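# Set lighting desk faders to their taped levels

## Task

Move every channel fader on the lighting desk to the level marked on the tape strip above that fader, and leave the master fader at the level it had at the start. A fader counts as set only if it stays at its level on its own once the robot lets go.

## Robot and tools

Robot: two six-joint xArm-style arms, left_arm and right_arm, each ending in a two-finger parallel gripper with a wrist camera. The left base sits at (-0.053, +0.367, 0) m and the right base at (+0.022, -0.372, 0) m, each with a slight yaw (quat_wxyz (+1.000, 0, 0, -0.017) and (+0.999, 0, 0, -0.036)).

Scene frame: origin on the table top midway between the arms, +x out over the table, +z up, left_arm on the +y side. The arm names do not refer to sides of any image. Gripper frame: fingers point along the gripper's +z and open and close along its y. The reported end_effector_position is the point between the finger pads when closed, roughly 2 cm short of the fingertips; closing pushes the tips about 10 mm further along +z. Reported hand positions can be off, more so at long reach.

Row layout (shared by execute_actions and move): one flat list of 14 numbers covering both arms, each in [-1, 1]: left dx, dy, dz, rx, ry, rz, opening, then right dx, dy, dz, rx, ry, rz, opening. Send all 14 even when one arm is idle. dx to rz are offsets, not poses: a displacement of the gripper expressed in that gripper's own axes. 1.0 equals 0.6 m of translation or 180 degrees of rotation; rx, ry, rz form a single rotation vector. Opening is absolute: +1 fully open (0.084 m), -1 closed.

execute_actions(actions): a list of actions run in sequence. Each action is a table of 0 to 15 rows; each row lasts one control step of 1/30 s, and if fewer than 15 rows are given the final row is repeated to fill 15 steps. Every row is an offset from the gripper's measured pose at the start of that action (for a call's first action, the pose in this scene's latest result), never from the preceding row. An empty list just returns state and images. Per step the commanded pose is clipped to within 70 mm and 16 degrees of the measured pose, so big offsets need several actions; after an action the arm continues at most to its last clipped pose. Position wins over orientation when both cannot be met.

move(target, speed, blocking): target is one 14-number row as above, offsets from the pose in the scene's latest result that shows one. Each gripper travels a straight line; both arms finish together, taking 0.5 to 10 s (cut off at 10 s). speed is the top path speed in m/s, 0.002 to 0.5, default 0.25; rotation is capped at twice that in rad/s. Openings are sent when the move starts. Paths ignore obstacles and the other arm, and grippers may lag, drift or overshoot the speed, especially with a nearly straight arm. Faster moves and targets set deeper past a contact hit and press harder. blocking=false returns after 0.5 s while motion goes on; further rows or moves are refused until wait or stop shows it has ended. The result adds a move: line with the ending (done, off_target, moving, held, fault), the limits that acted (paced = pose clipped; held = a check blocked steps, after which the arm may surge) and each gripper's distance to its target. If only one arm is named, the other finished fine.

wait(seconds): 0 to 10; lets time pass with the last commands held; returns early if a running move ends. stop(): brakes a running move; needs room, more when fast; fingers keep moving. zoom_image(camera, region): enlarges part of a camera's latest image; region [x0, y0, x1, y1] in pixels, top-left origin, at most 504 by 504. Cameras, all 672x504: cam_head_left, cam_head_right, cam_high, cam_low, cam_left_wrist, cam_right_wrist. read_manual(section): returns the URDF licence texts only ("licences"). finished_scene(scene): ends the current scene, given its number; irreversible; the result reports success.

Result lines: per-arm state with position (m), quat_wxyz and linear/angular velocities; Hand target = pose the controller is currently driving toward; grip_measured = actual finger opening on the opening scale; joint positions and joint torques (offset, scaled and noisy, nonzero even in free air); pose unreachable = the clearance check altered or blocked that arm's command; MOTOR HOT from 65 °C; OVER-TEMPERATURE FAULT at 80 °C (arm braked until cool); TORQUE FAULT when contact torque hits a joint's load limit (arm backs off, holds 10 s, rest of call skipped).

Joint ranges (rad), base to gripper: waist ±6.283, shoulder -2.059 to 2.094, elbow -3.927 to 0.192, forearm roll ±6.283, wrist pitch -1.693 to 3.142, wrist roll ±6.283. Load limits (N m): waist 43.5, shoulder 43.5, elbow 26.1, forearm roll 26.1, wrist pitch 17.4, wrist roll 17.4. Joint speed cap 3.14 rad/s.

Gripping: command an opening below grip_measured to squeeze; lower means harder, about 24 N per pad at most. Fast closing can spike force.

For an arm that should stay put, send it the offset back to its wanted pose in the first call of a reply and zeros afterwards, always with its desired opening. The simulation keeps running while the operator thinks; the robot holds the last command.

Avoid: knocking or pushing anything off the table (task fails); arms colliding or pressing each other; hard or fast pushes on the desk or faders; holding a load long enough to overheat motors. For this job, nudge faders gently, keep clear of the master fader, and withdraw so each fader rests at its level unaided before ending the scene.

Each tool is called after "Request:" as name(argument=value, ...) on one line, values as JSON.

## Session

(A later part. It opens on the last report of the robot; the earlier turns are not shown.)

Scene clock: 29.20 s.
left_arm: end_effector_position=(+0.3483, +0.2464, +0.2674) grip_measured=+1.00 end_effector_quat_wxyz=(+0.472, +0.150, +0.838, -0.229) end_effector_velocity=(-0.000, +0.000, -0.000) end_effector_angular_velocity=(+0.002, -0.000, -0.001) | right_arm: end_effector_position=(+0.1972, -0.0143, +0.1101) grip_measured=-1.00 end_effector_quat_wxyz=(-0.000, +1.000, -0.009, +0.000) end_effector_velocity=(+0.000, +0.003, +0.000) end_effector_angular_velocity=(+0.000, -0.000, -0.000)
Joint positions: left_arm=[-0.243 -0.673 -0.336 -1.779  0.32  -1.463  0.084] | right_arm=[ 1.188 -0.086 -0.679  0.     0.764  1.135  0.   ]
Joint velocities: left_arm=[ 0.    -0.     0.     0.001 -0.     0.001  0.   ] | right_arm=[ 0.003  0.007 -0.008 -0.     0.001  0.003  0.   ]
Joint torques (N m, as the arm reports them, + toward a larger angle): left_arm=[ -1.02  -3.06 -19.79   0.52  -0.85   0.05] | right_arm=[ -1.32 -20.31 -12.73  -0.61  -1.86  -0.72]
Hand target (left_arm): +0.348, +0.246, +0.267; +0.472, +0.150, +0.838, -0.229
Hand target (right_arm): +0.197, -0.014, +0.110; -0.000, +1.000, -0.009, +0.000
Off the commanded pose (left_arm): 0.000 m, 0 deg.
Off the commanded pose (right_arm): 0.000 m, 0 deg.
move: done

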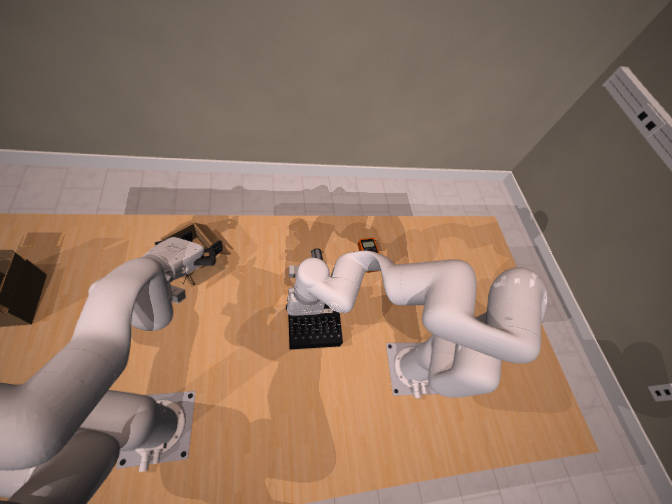

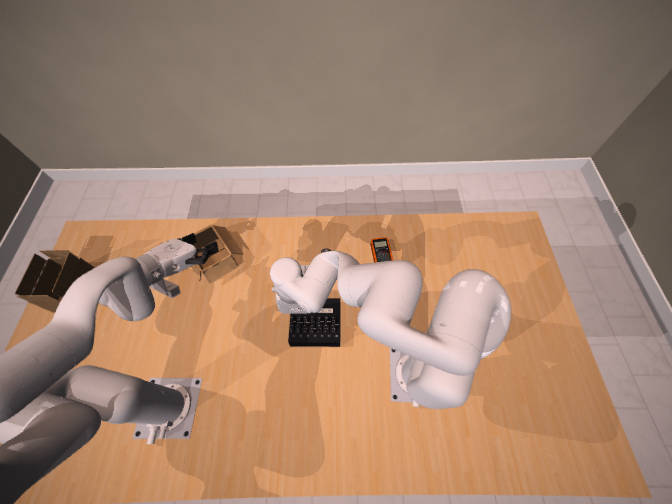

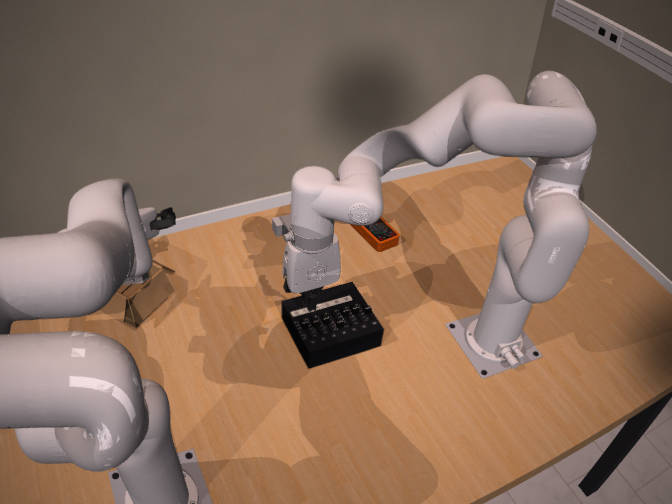

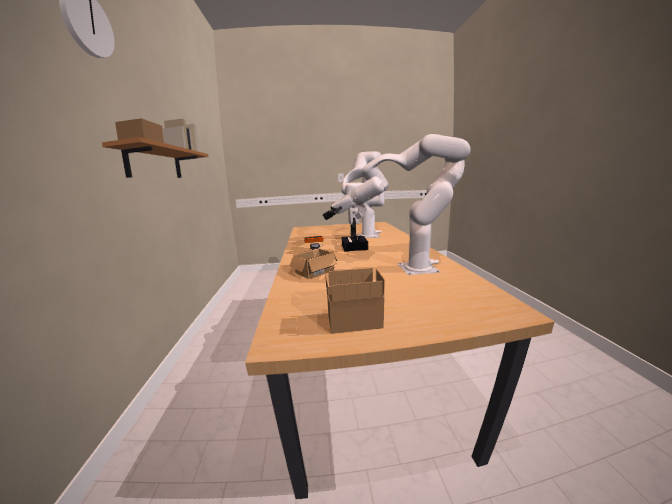

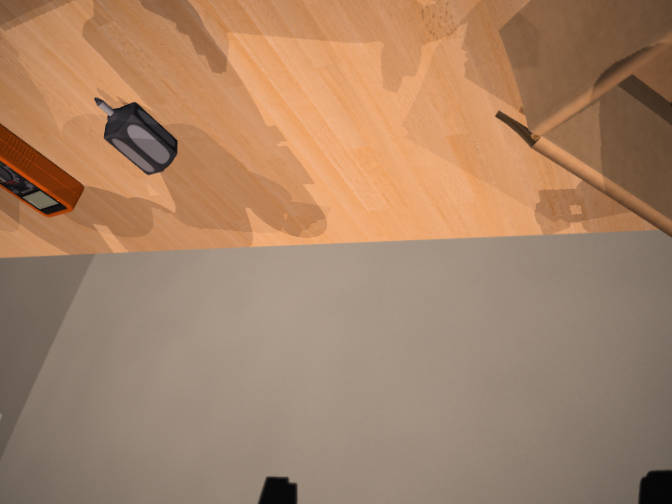

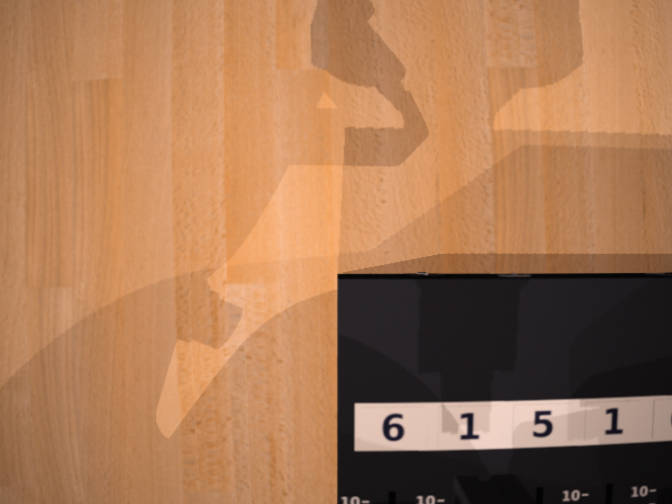

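Request:
move(target=[0,0,0,0,0,0,1,0,0.001,0.047,0,0,0,-1], speed=0.04)

Request:
move(target=[0,0,0,0,0,0,1,-0.0388,0,0,0,0,0,-1], speed=0.03)

Request:
move(target=[0,0,0,0,0,0,1,0.004,0,-0.05,0,0,0,-1], speed=0.06)

Request:
move(target=[0,0,0,0,0,0,1,-0.1,0.1,-0.04,0,0,0,-1], speed=0.12)

Scene clock: 35.47 s.
left_arm: end_effector_position=(+0.3483, +0.2464, +0.2674) grip_measured=+1.00 end_effector_quat_wxyz=(+0.472, +0.150, +0.838, -0.229) end_effector_velocity=(-0.000, +0.000, -0.000) end_effector_angular_velocity=(+0.001, +0.001, -0.000) | right_arm: end_effector_position=(+0.1972, -0.0148, +0.0822) grip_measured=-1.00 end_effector_quat_wxyz=(-0.000, +1.000, -0.009, +0.000) end_effector_velocity=(-0.000, -0.000, -0.002) end_effector_angular_velocity=(+0.001, -0.000, +0.001)
Joint positions: left_arm=[-0.243 -0.673 -0.336 -1.779  0.32  -1.463  0.084] | right_arm=[ 1.188 -0.022 -0.652  0.     0.674  1.134  0.   ]
Joint velocities: left_arm=[ 0.    -0.     0.     0.002 -0.    -0.001 -0.   ] | right_arm=[-0.     0.004  0.003 -0.    -0.008 -0.001  0.   ]
Joint torques (N m, as the arm reports them, + toward a larger angle): left_arm=[ -0.4   -3.02 -19.6    0.76  -0.48  -0.06] | right_arm=[ -1.21 -21.09 -12.16  -0.66  -1.95  -0.72]
Hand target (left_arm): +0.348, +0.246, +0.267; +0.472, +0.150, +0.838, -0.229
Hand target (right_arm): +0.197, -0.015, +0.082; -0.000, +1.000, -0.009, +0.000
Off the commanded pose (left_arm): 0.000 m, 0 deg.
Off the commanded pose (right_arm): 0.000 m, 0 deg.
move: done

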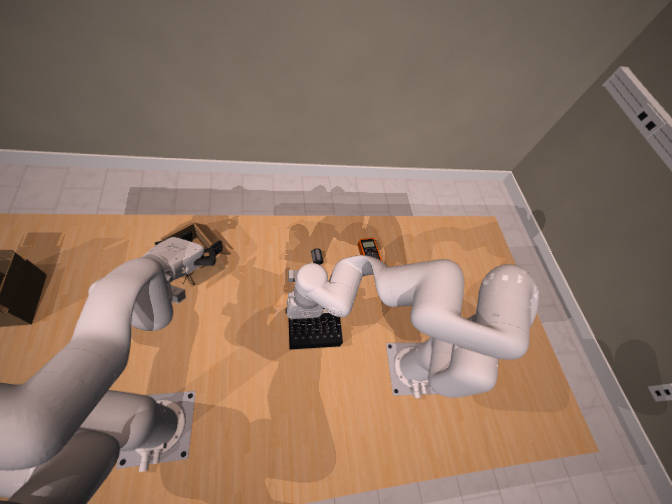

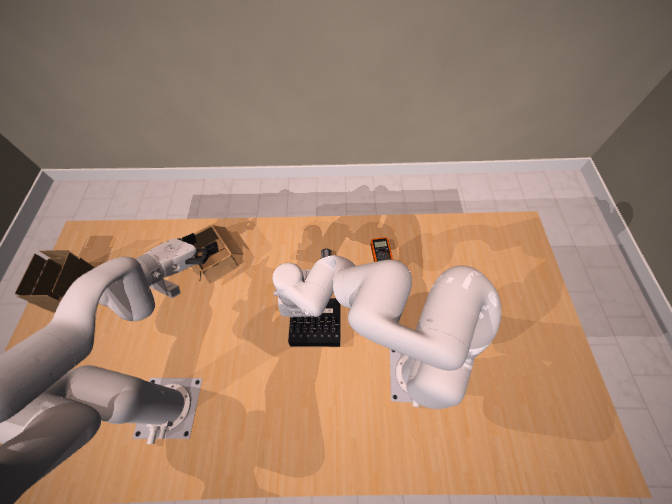

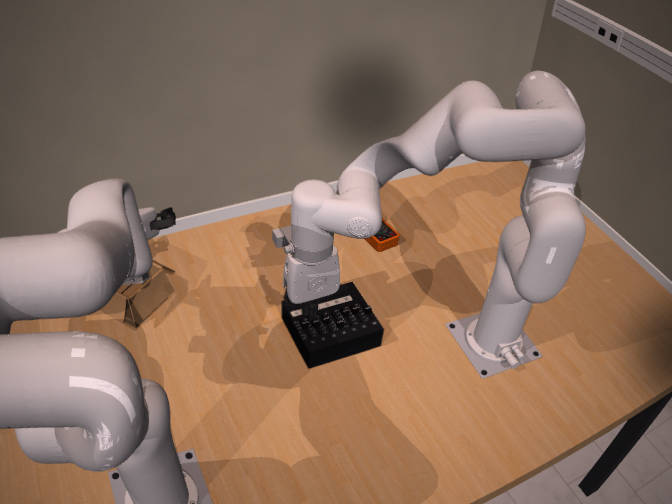

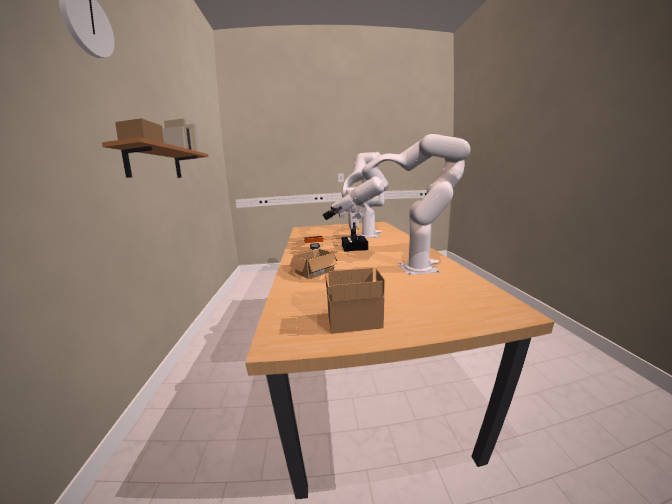

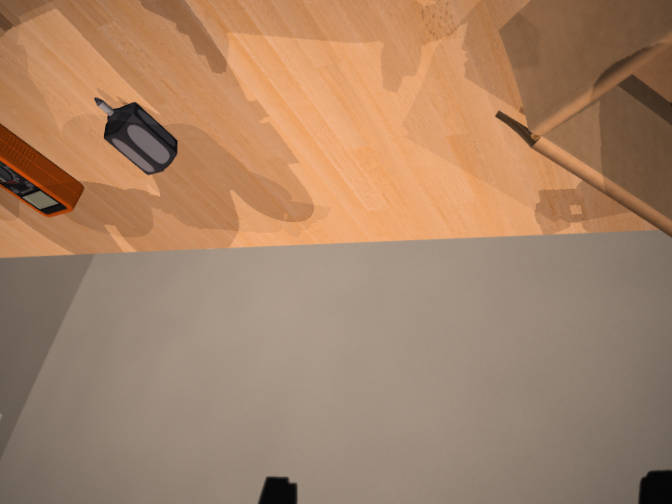

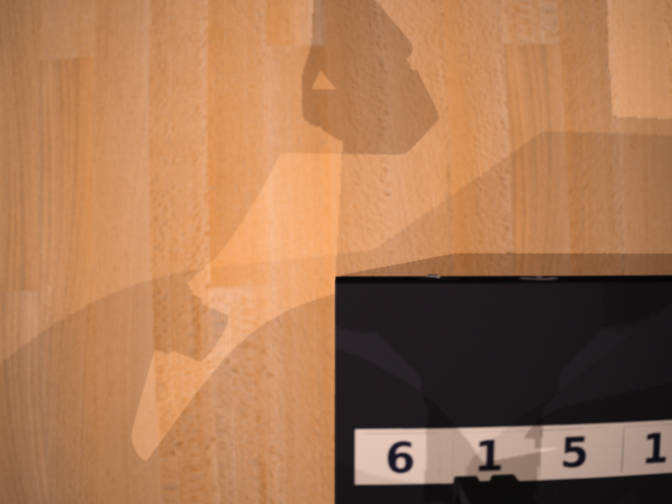

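Scene clock: 36.57 s.
left_arm: end_effector_position=(+0.3483, +0.2464, +0.2674) grip_measured=+1.00 end_effector_quat_wxyz=(+0.472, +0.150, +0.838, -0.229) end_effector_velocity=(+0.000, -0.000, +0.000) end_effector_angular_velocity=(+0.000, -0.000, -0.000) | right_arm: end_effector_position=(+0.1741, -0.0145, +0.0821) grip_measured=-1.00 end_effector_quat_wxyz=(-0.000, +1.000, -0.009, -0.000) end_effector_velocity=(-0.001, +0.001, +0.001) end_effector_angular_velocity=(+0.002, -0.002, +0.001)
Joint positions: left_arm=[-0.243 -0.673 -0.336 -1.779  0.32  -1.463  0.084] | right_arm=[ 1.242 -0.051 -0.619  0.001  0.67   1.188  0.   ]
Joint velocities: left_arm=[ 0. -0. -0.  0.  0.  0. -0.] | right_arm=[ 0.005 -0.003  0.001 -0.001 -0.001  0.005  0.   ]
Joint torques (N m, as the arm reports them, + toward a larger angle): left_arm=[ -1.    -3.35 -19.71   0.71  -0.76   0.23] | right_arm=[ -0.04 -20.36 -12.32  -0.3   -2.13  -0.76]
Hand target (left_arm): +0.348, +0.246, +0.267; +0.472, +0.150, +0.838, -0.229
Hand target (right_arm): +0.174, -0.014, +0.082; -0.000, +1.000, -0.009, -0.000
Off the commanded pose (left_arm): 0.000 m, 0 deg.
Off the commanded pose (right_arm): 0.000 m, 0 deg.
move: done

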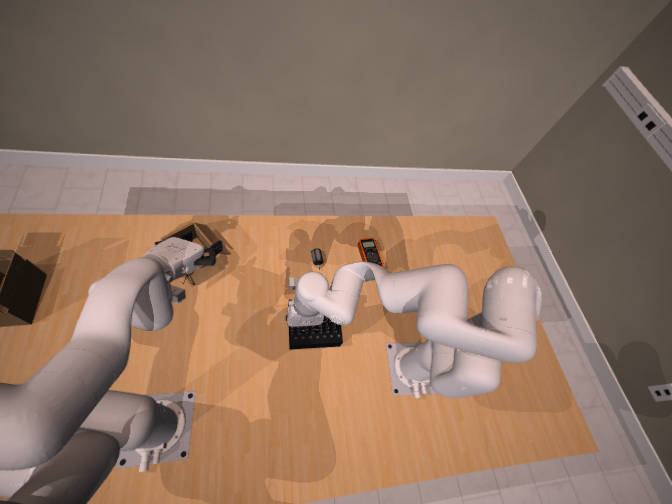

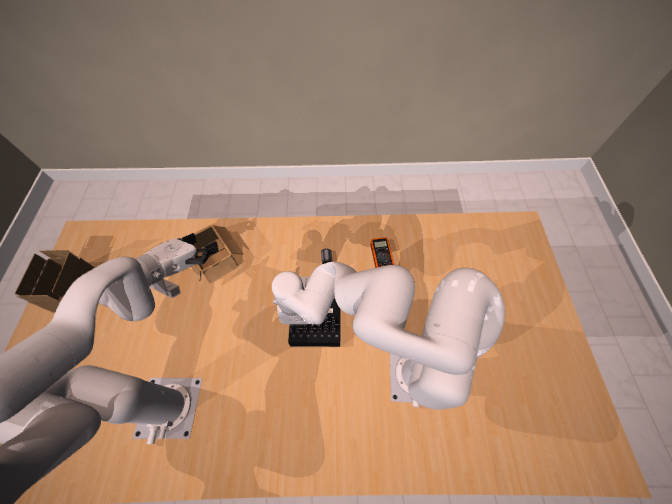

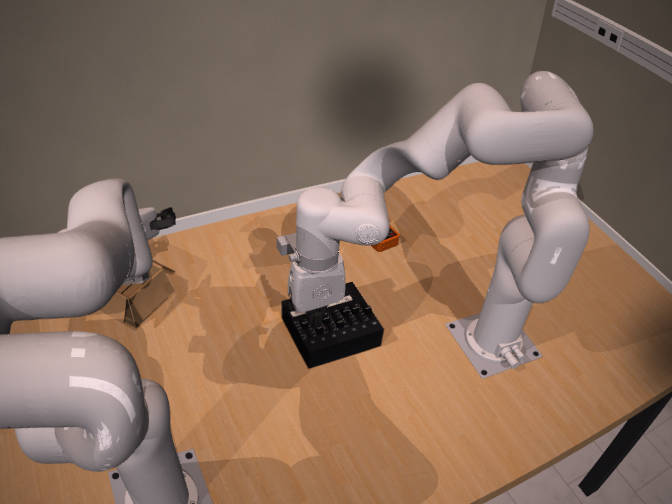

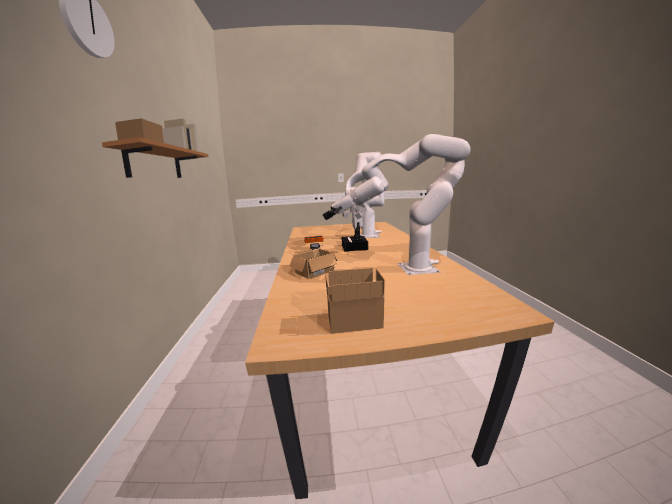

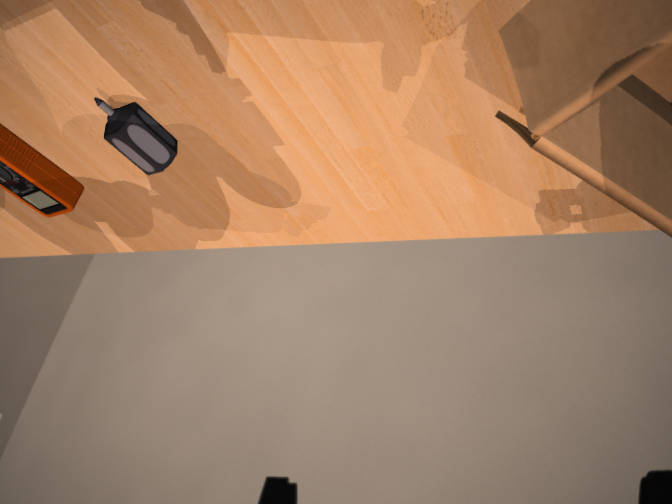

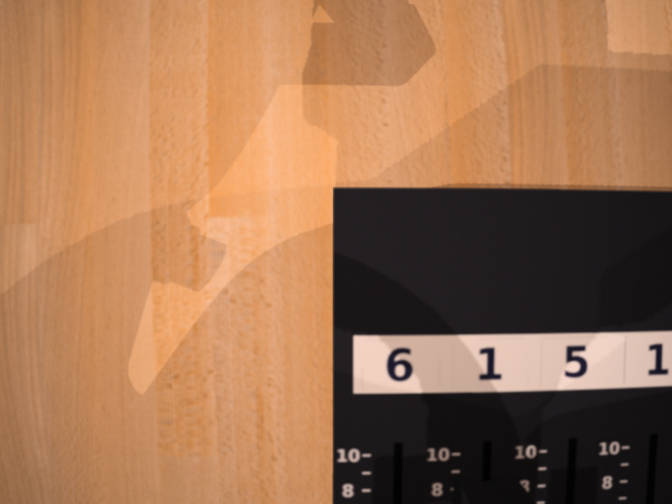

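Scene clock: 37.47 s.
left_arm: end_effector_position=(+0.3483, +0.2464, +0.2674) grip_measured=+1.00 end_effector_quat_wxyz=(+0.472, +0.150, +0.838, -0.229) end_effector_velocity=(+0.000, +0.000, -0.000) end_effector_angular_velocity=(-0.000, +0.000, +0.000) | right_arm: end_effector_position=(+0.1764, -0.0147, +0.1118) grip_measured=-1.00 end_effector_quat_wxyz=(-0.000, +1.000, -0.009, -0.000) end_effector_velocity=(+0.001, -0.001, +0.001) end_effector_angular_velocity=(-0.003, +0.000, -0.001)
Joint positions: left_arm=[-0.243 -0.673 -0.336 -1.779  0.32  -1.463  0.084] | right_arm=[ 1.236 -0.118 -0.649  0.001  0.768  1.182  0.   ]
Joint velocities: left_arm=[ 0.  0.  0. -0. -0. -0. -0.] | right_arm=[-0.002 -0.002 -0.003 -0.001  0.008  0.     0.   ]
Joint torques (N m, as the arm reports them, + toward a larger angle): left_arm=[ -0.7   -3.03 -19.33   1.13  -0.95   0.19] | right_arm=[ -1.1  -19.62 -12.83  -0.67  -1.94  -0.78]
Hand target (left_arm): +0.348, +0.246, +0.267; +0.472, +0.150, +0.838, -0.229
Hand target (right_arm): +0.176, -0.015, +0.112; -0.000, +1.000, -0.009, -0.000
Off the commanded pose (left_arm): 0.000 m, 0 deg.
Off the commanded pose (right_arm): 0.000 m, 0 deg.
move: done

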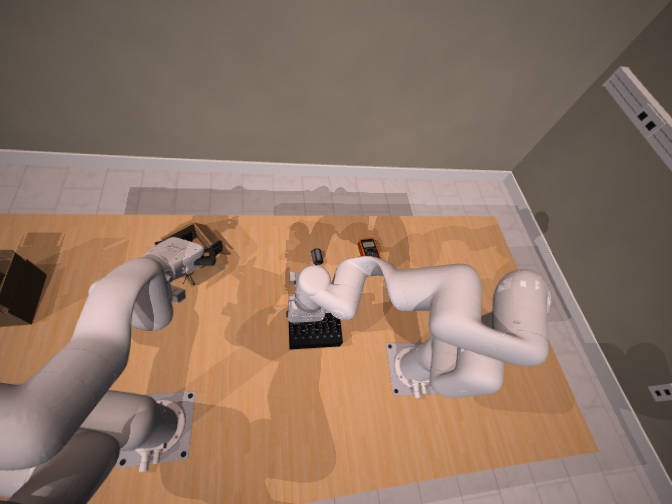

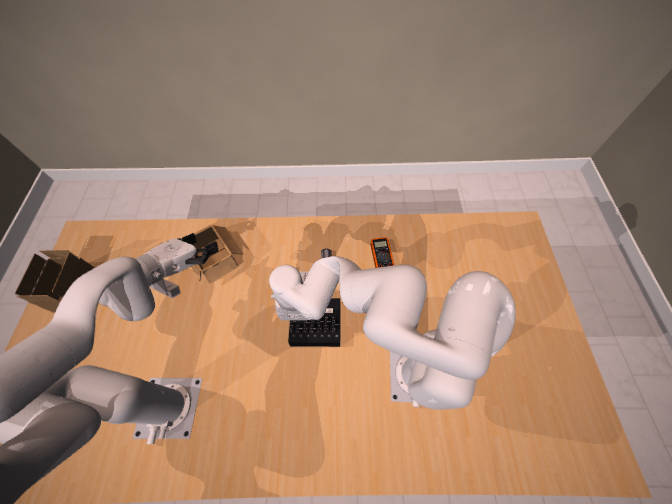

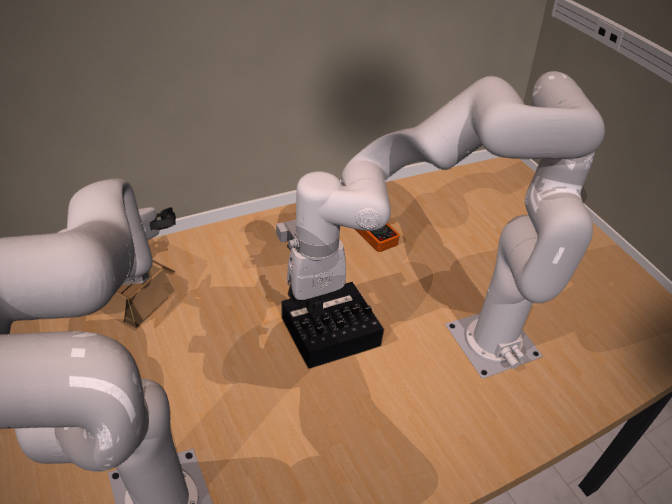

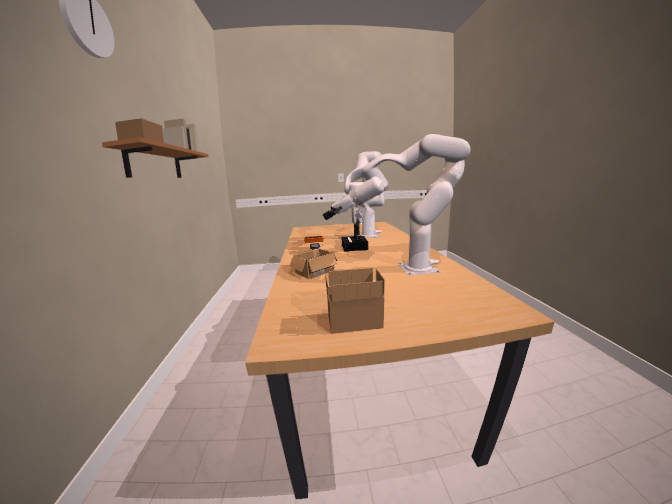

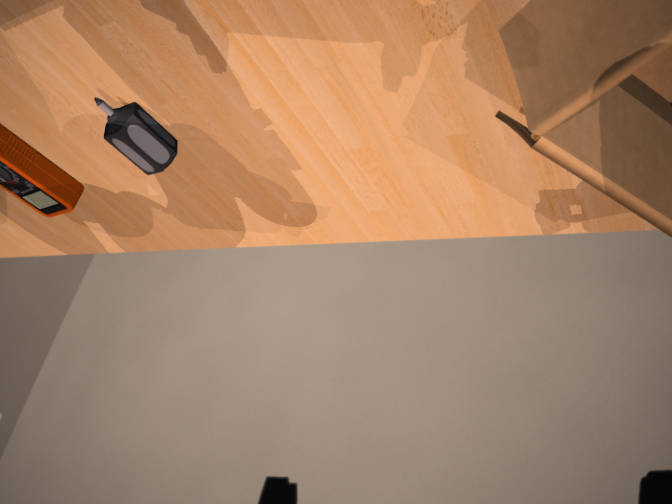

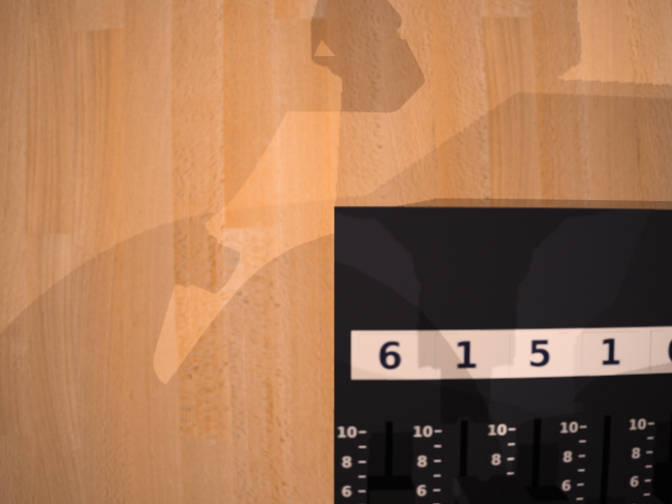

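Scene clock: 38.73 s.
left_arm: end_effector_position=(+0.3483, +0.2464, +0.2674) grip_measured=+1.00 end_effector_quat_wxyz=(+0.472, +0.150, +0.838, -0.229) end_effector_velocity=(-0.000, -0.000, -0.000) end_effector_angular_velocity=(+0.000, +0.000, -0.000) | right_arm: end_effector_position=(+0.1153, -0.0734, +0.1358) grip_measured=-1.00 end_effector_quat_wxyz=(-0.000, +1.000, -0.009, -0.001) end_effector_velocity=(-0.002, -0.002, +0.001) end_effector_angular_velocity=(-0.001, +0.001, -0.002)
Joint positions: left_arm=[-0.243 -0.673 -0.336 -1.779  0.32  -1.463  0.084] | right_arm=[ 1.341 -0.453 -0.426  0.002  0.879  1.287  0.   ]
Joint velocities: left_arm=[-0.    -0.     0.     0.001  0.    -0.     0.   ] | right_arm=[ 0.002 -0.01   0.005  0.001  0.006  0.004  0.   ]
Joint torques (N m, as the arm reports them, + toward a larger angle): left_arm=[ -0.79  -3.09 -19.66   0.69  -0.87   0.  ] | right_arm=[ -1.54 -12.05 -13.47  -0.81  -1.85  -0.67]
Hand target (left_arm): +0.348, +0.246, +0.267; +0.472, +0.150, +0.838, -0.229
Hand target (right_arm): +0.115, -0.074, +0.136; -0.000, +1.000, -0.009, -0.001
Off the commanded pose (left_arm): 0.000 m, 0 deg.
Off the commanded pose (right_arm): 0.000 m, 0 deg.
move: done

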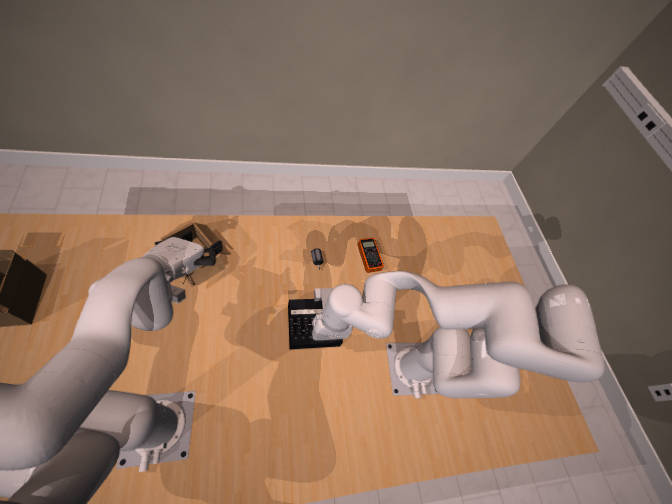

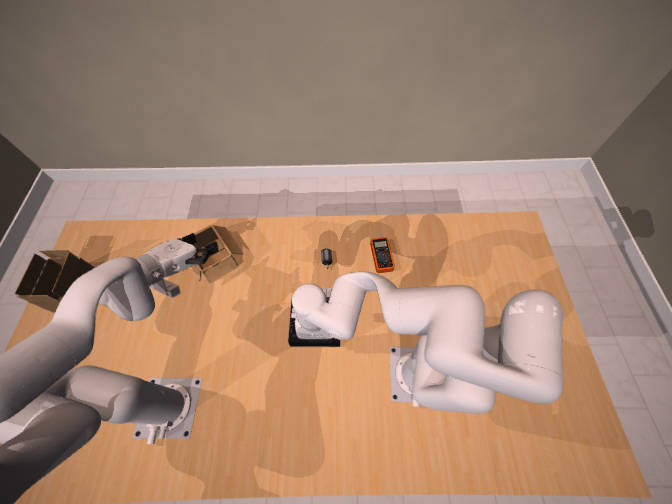

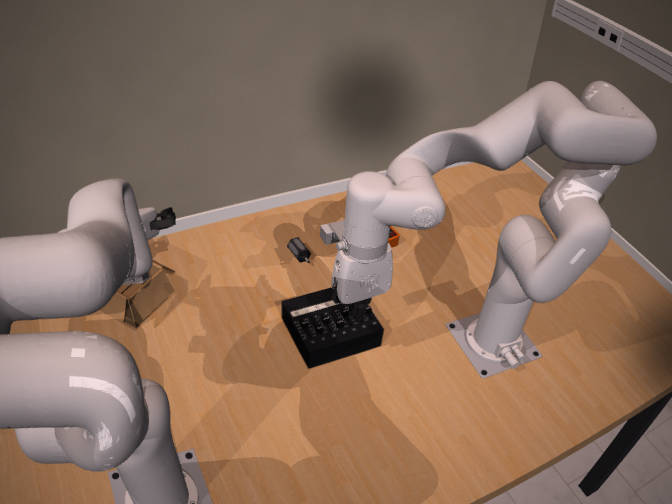

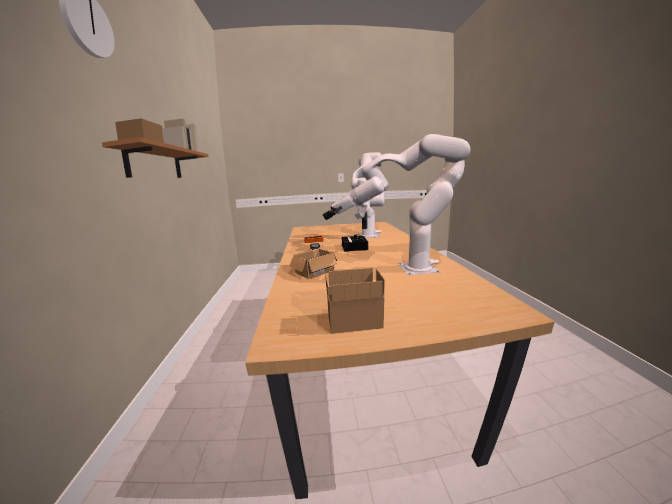

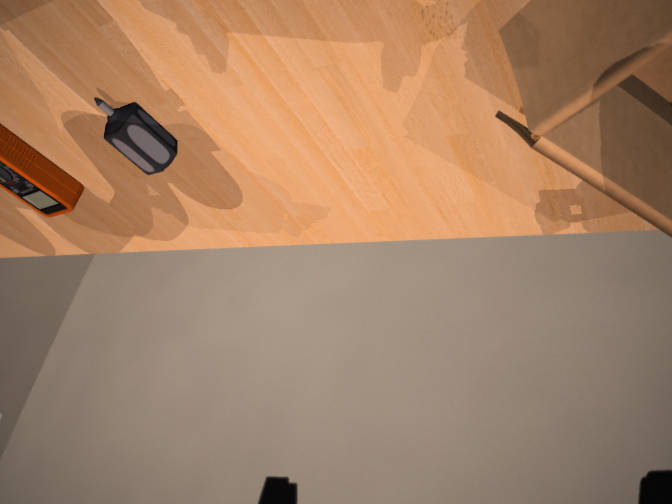

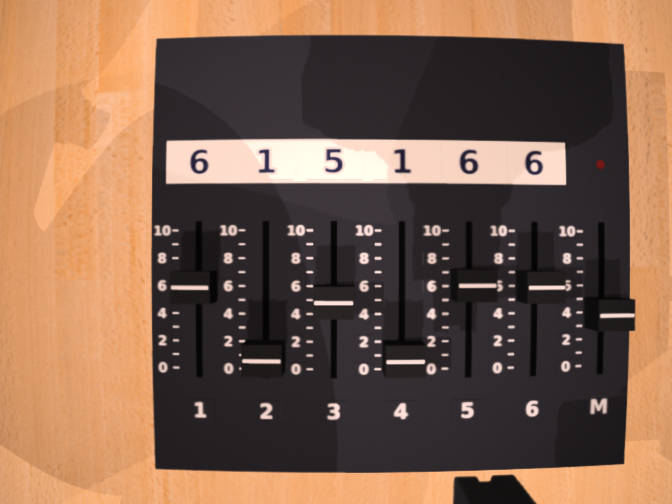

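Request:
finished_scene(scene=2)

The scene is finished: the task was done.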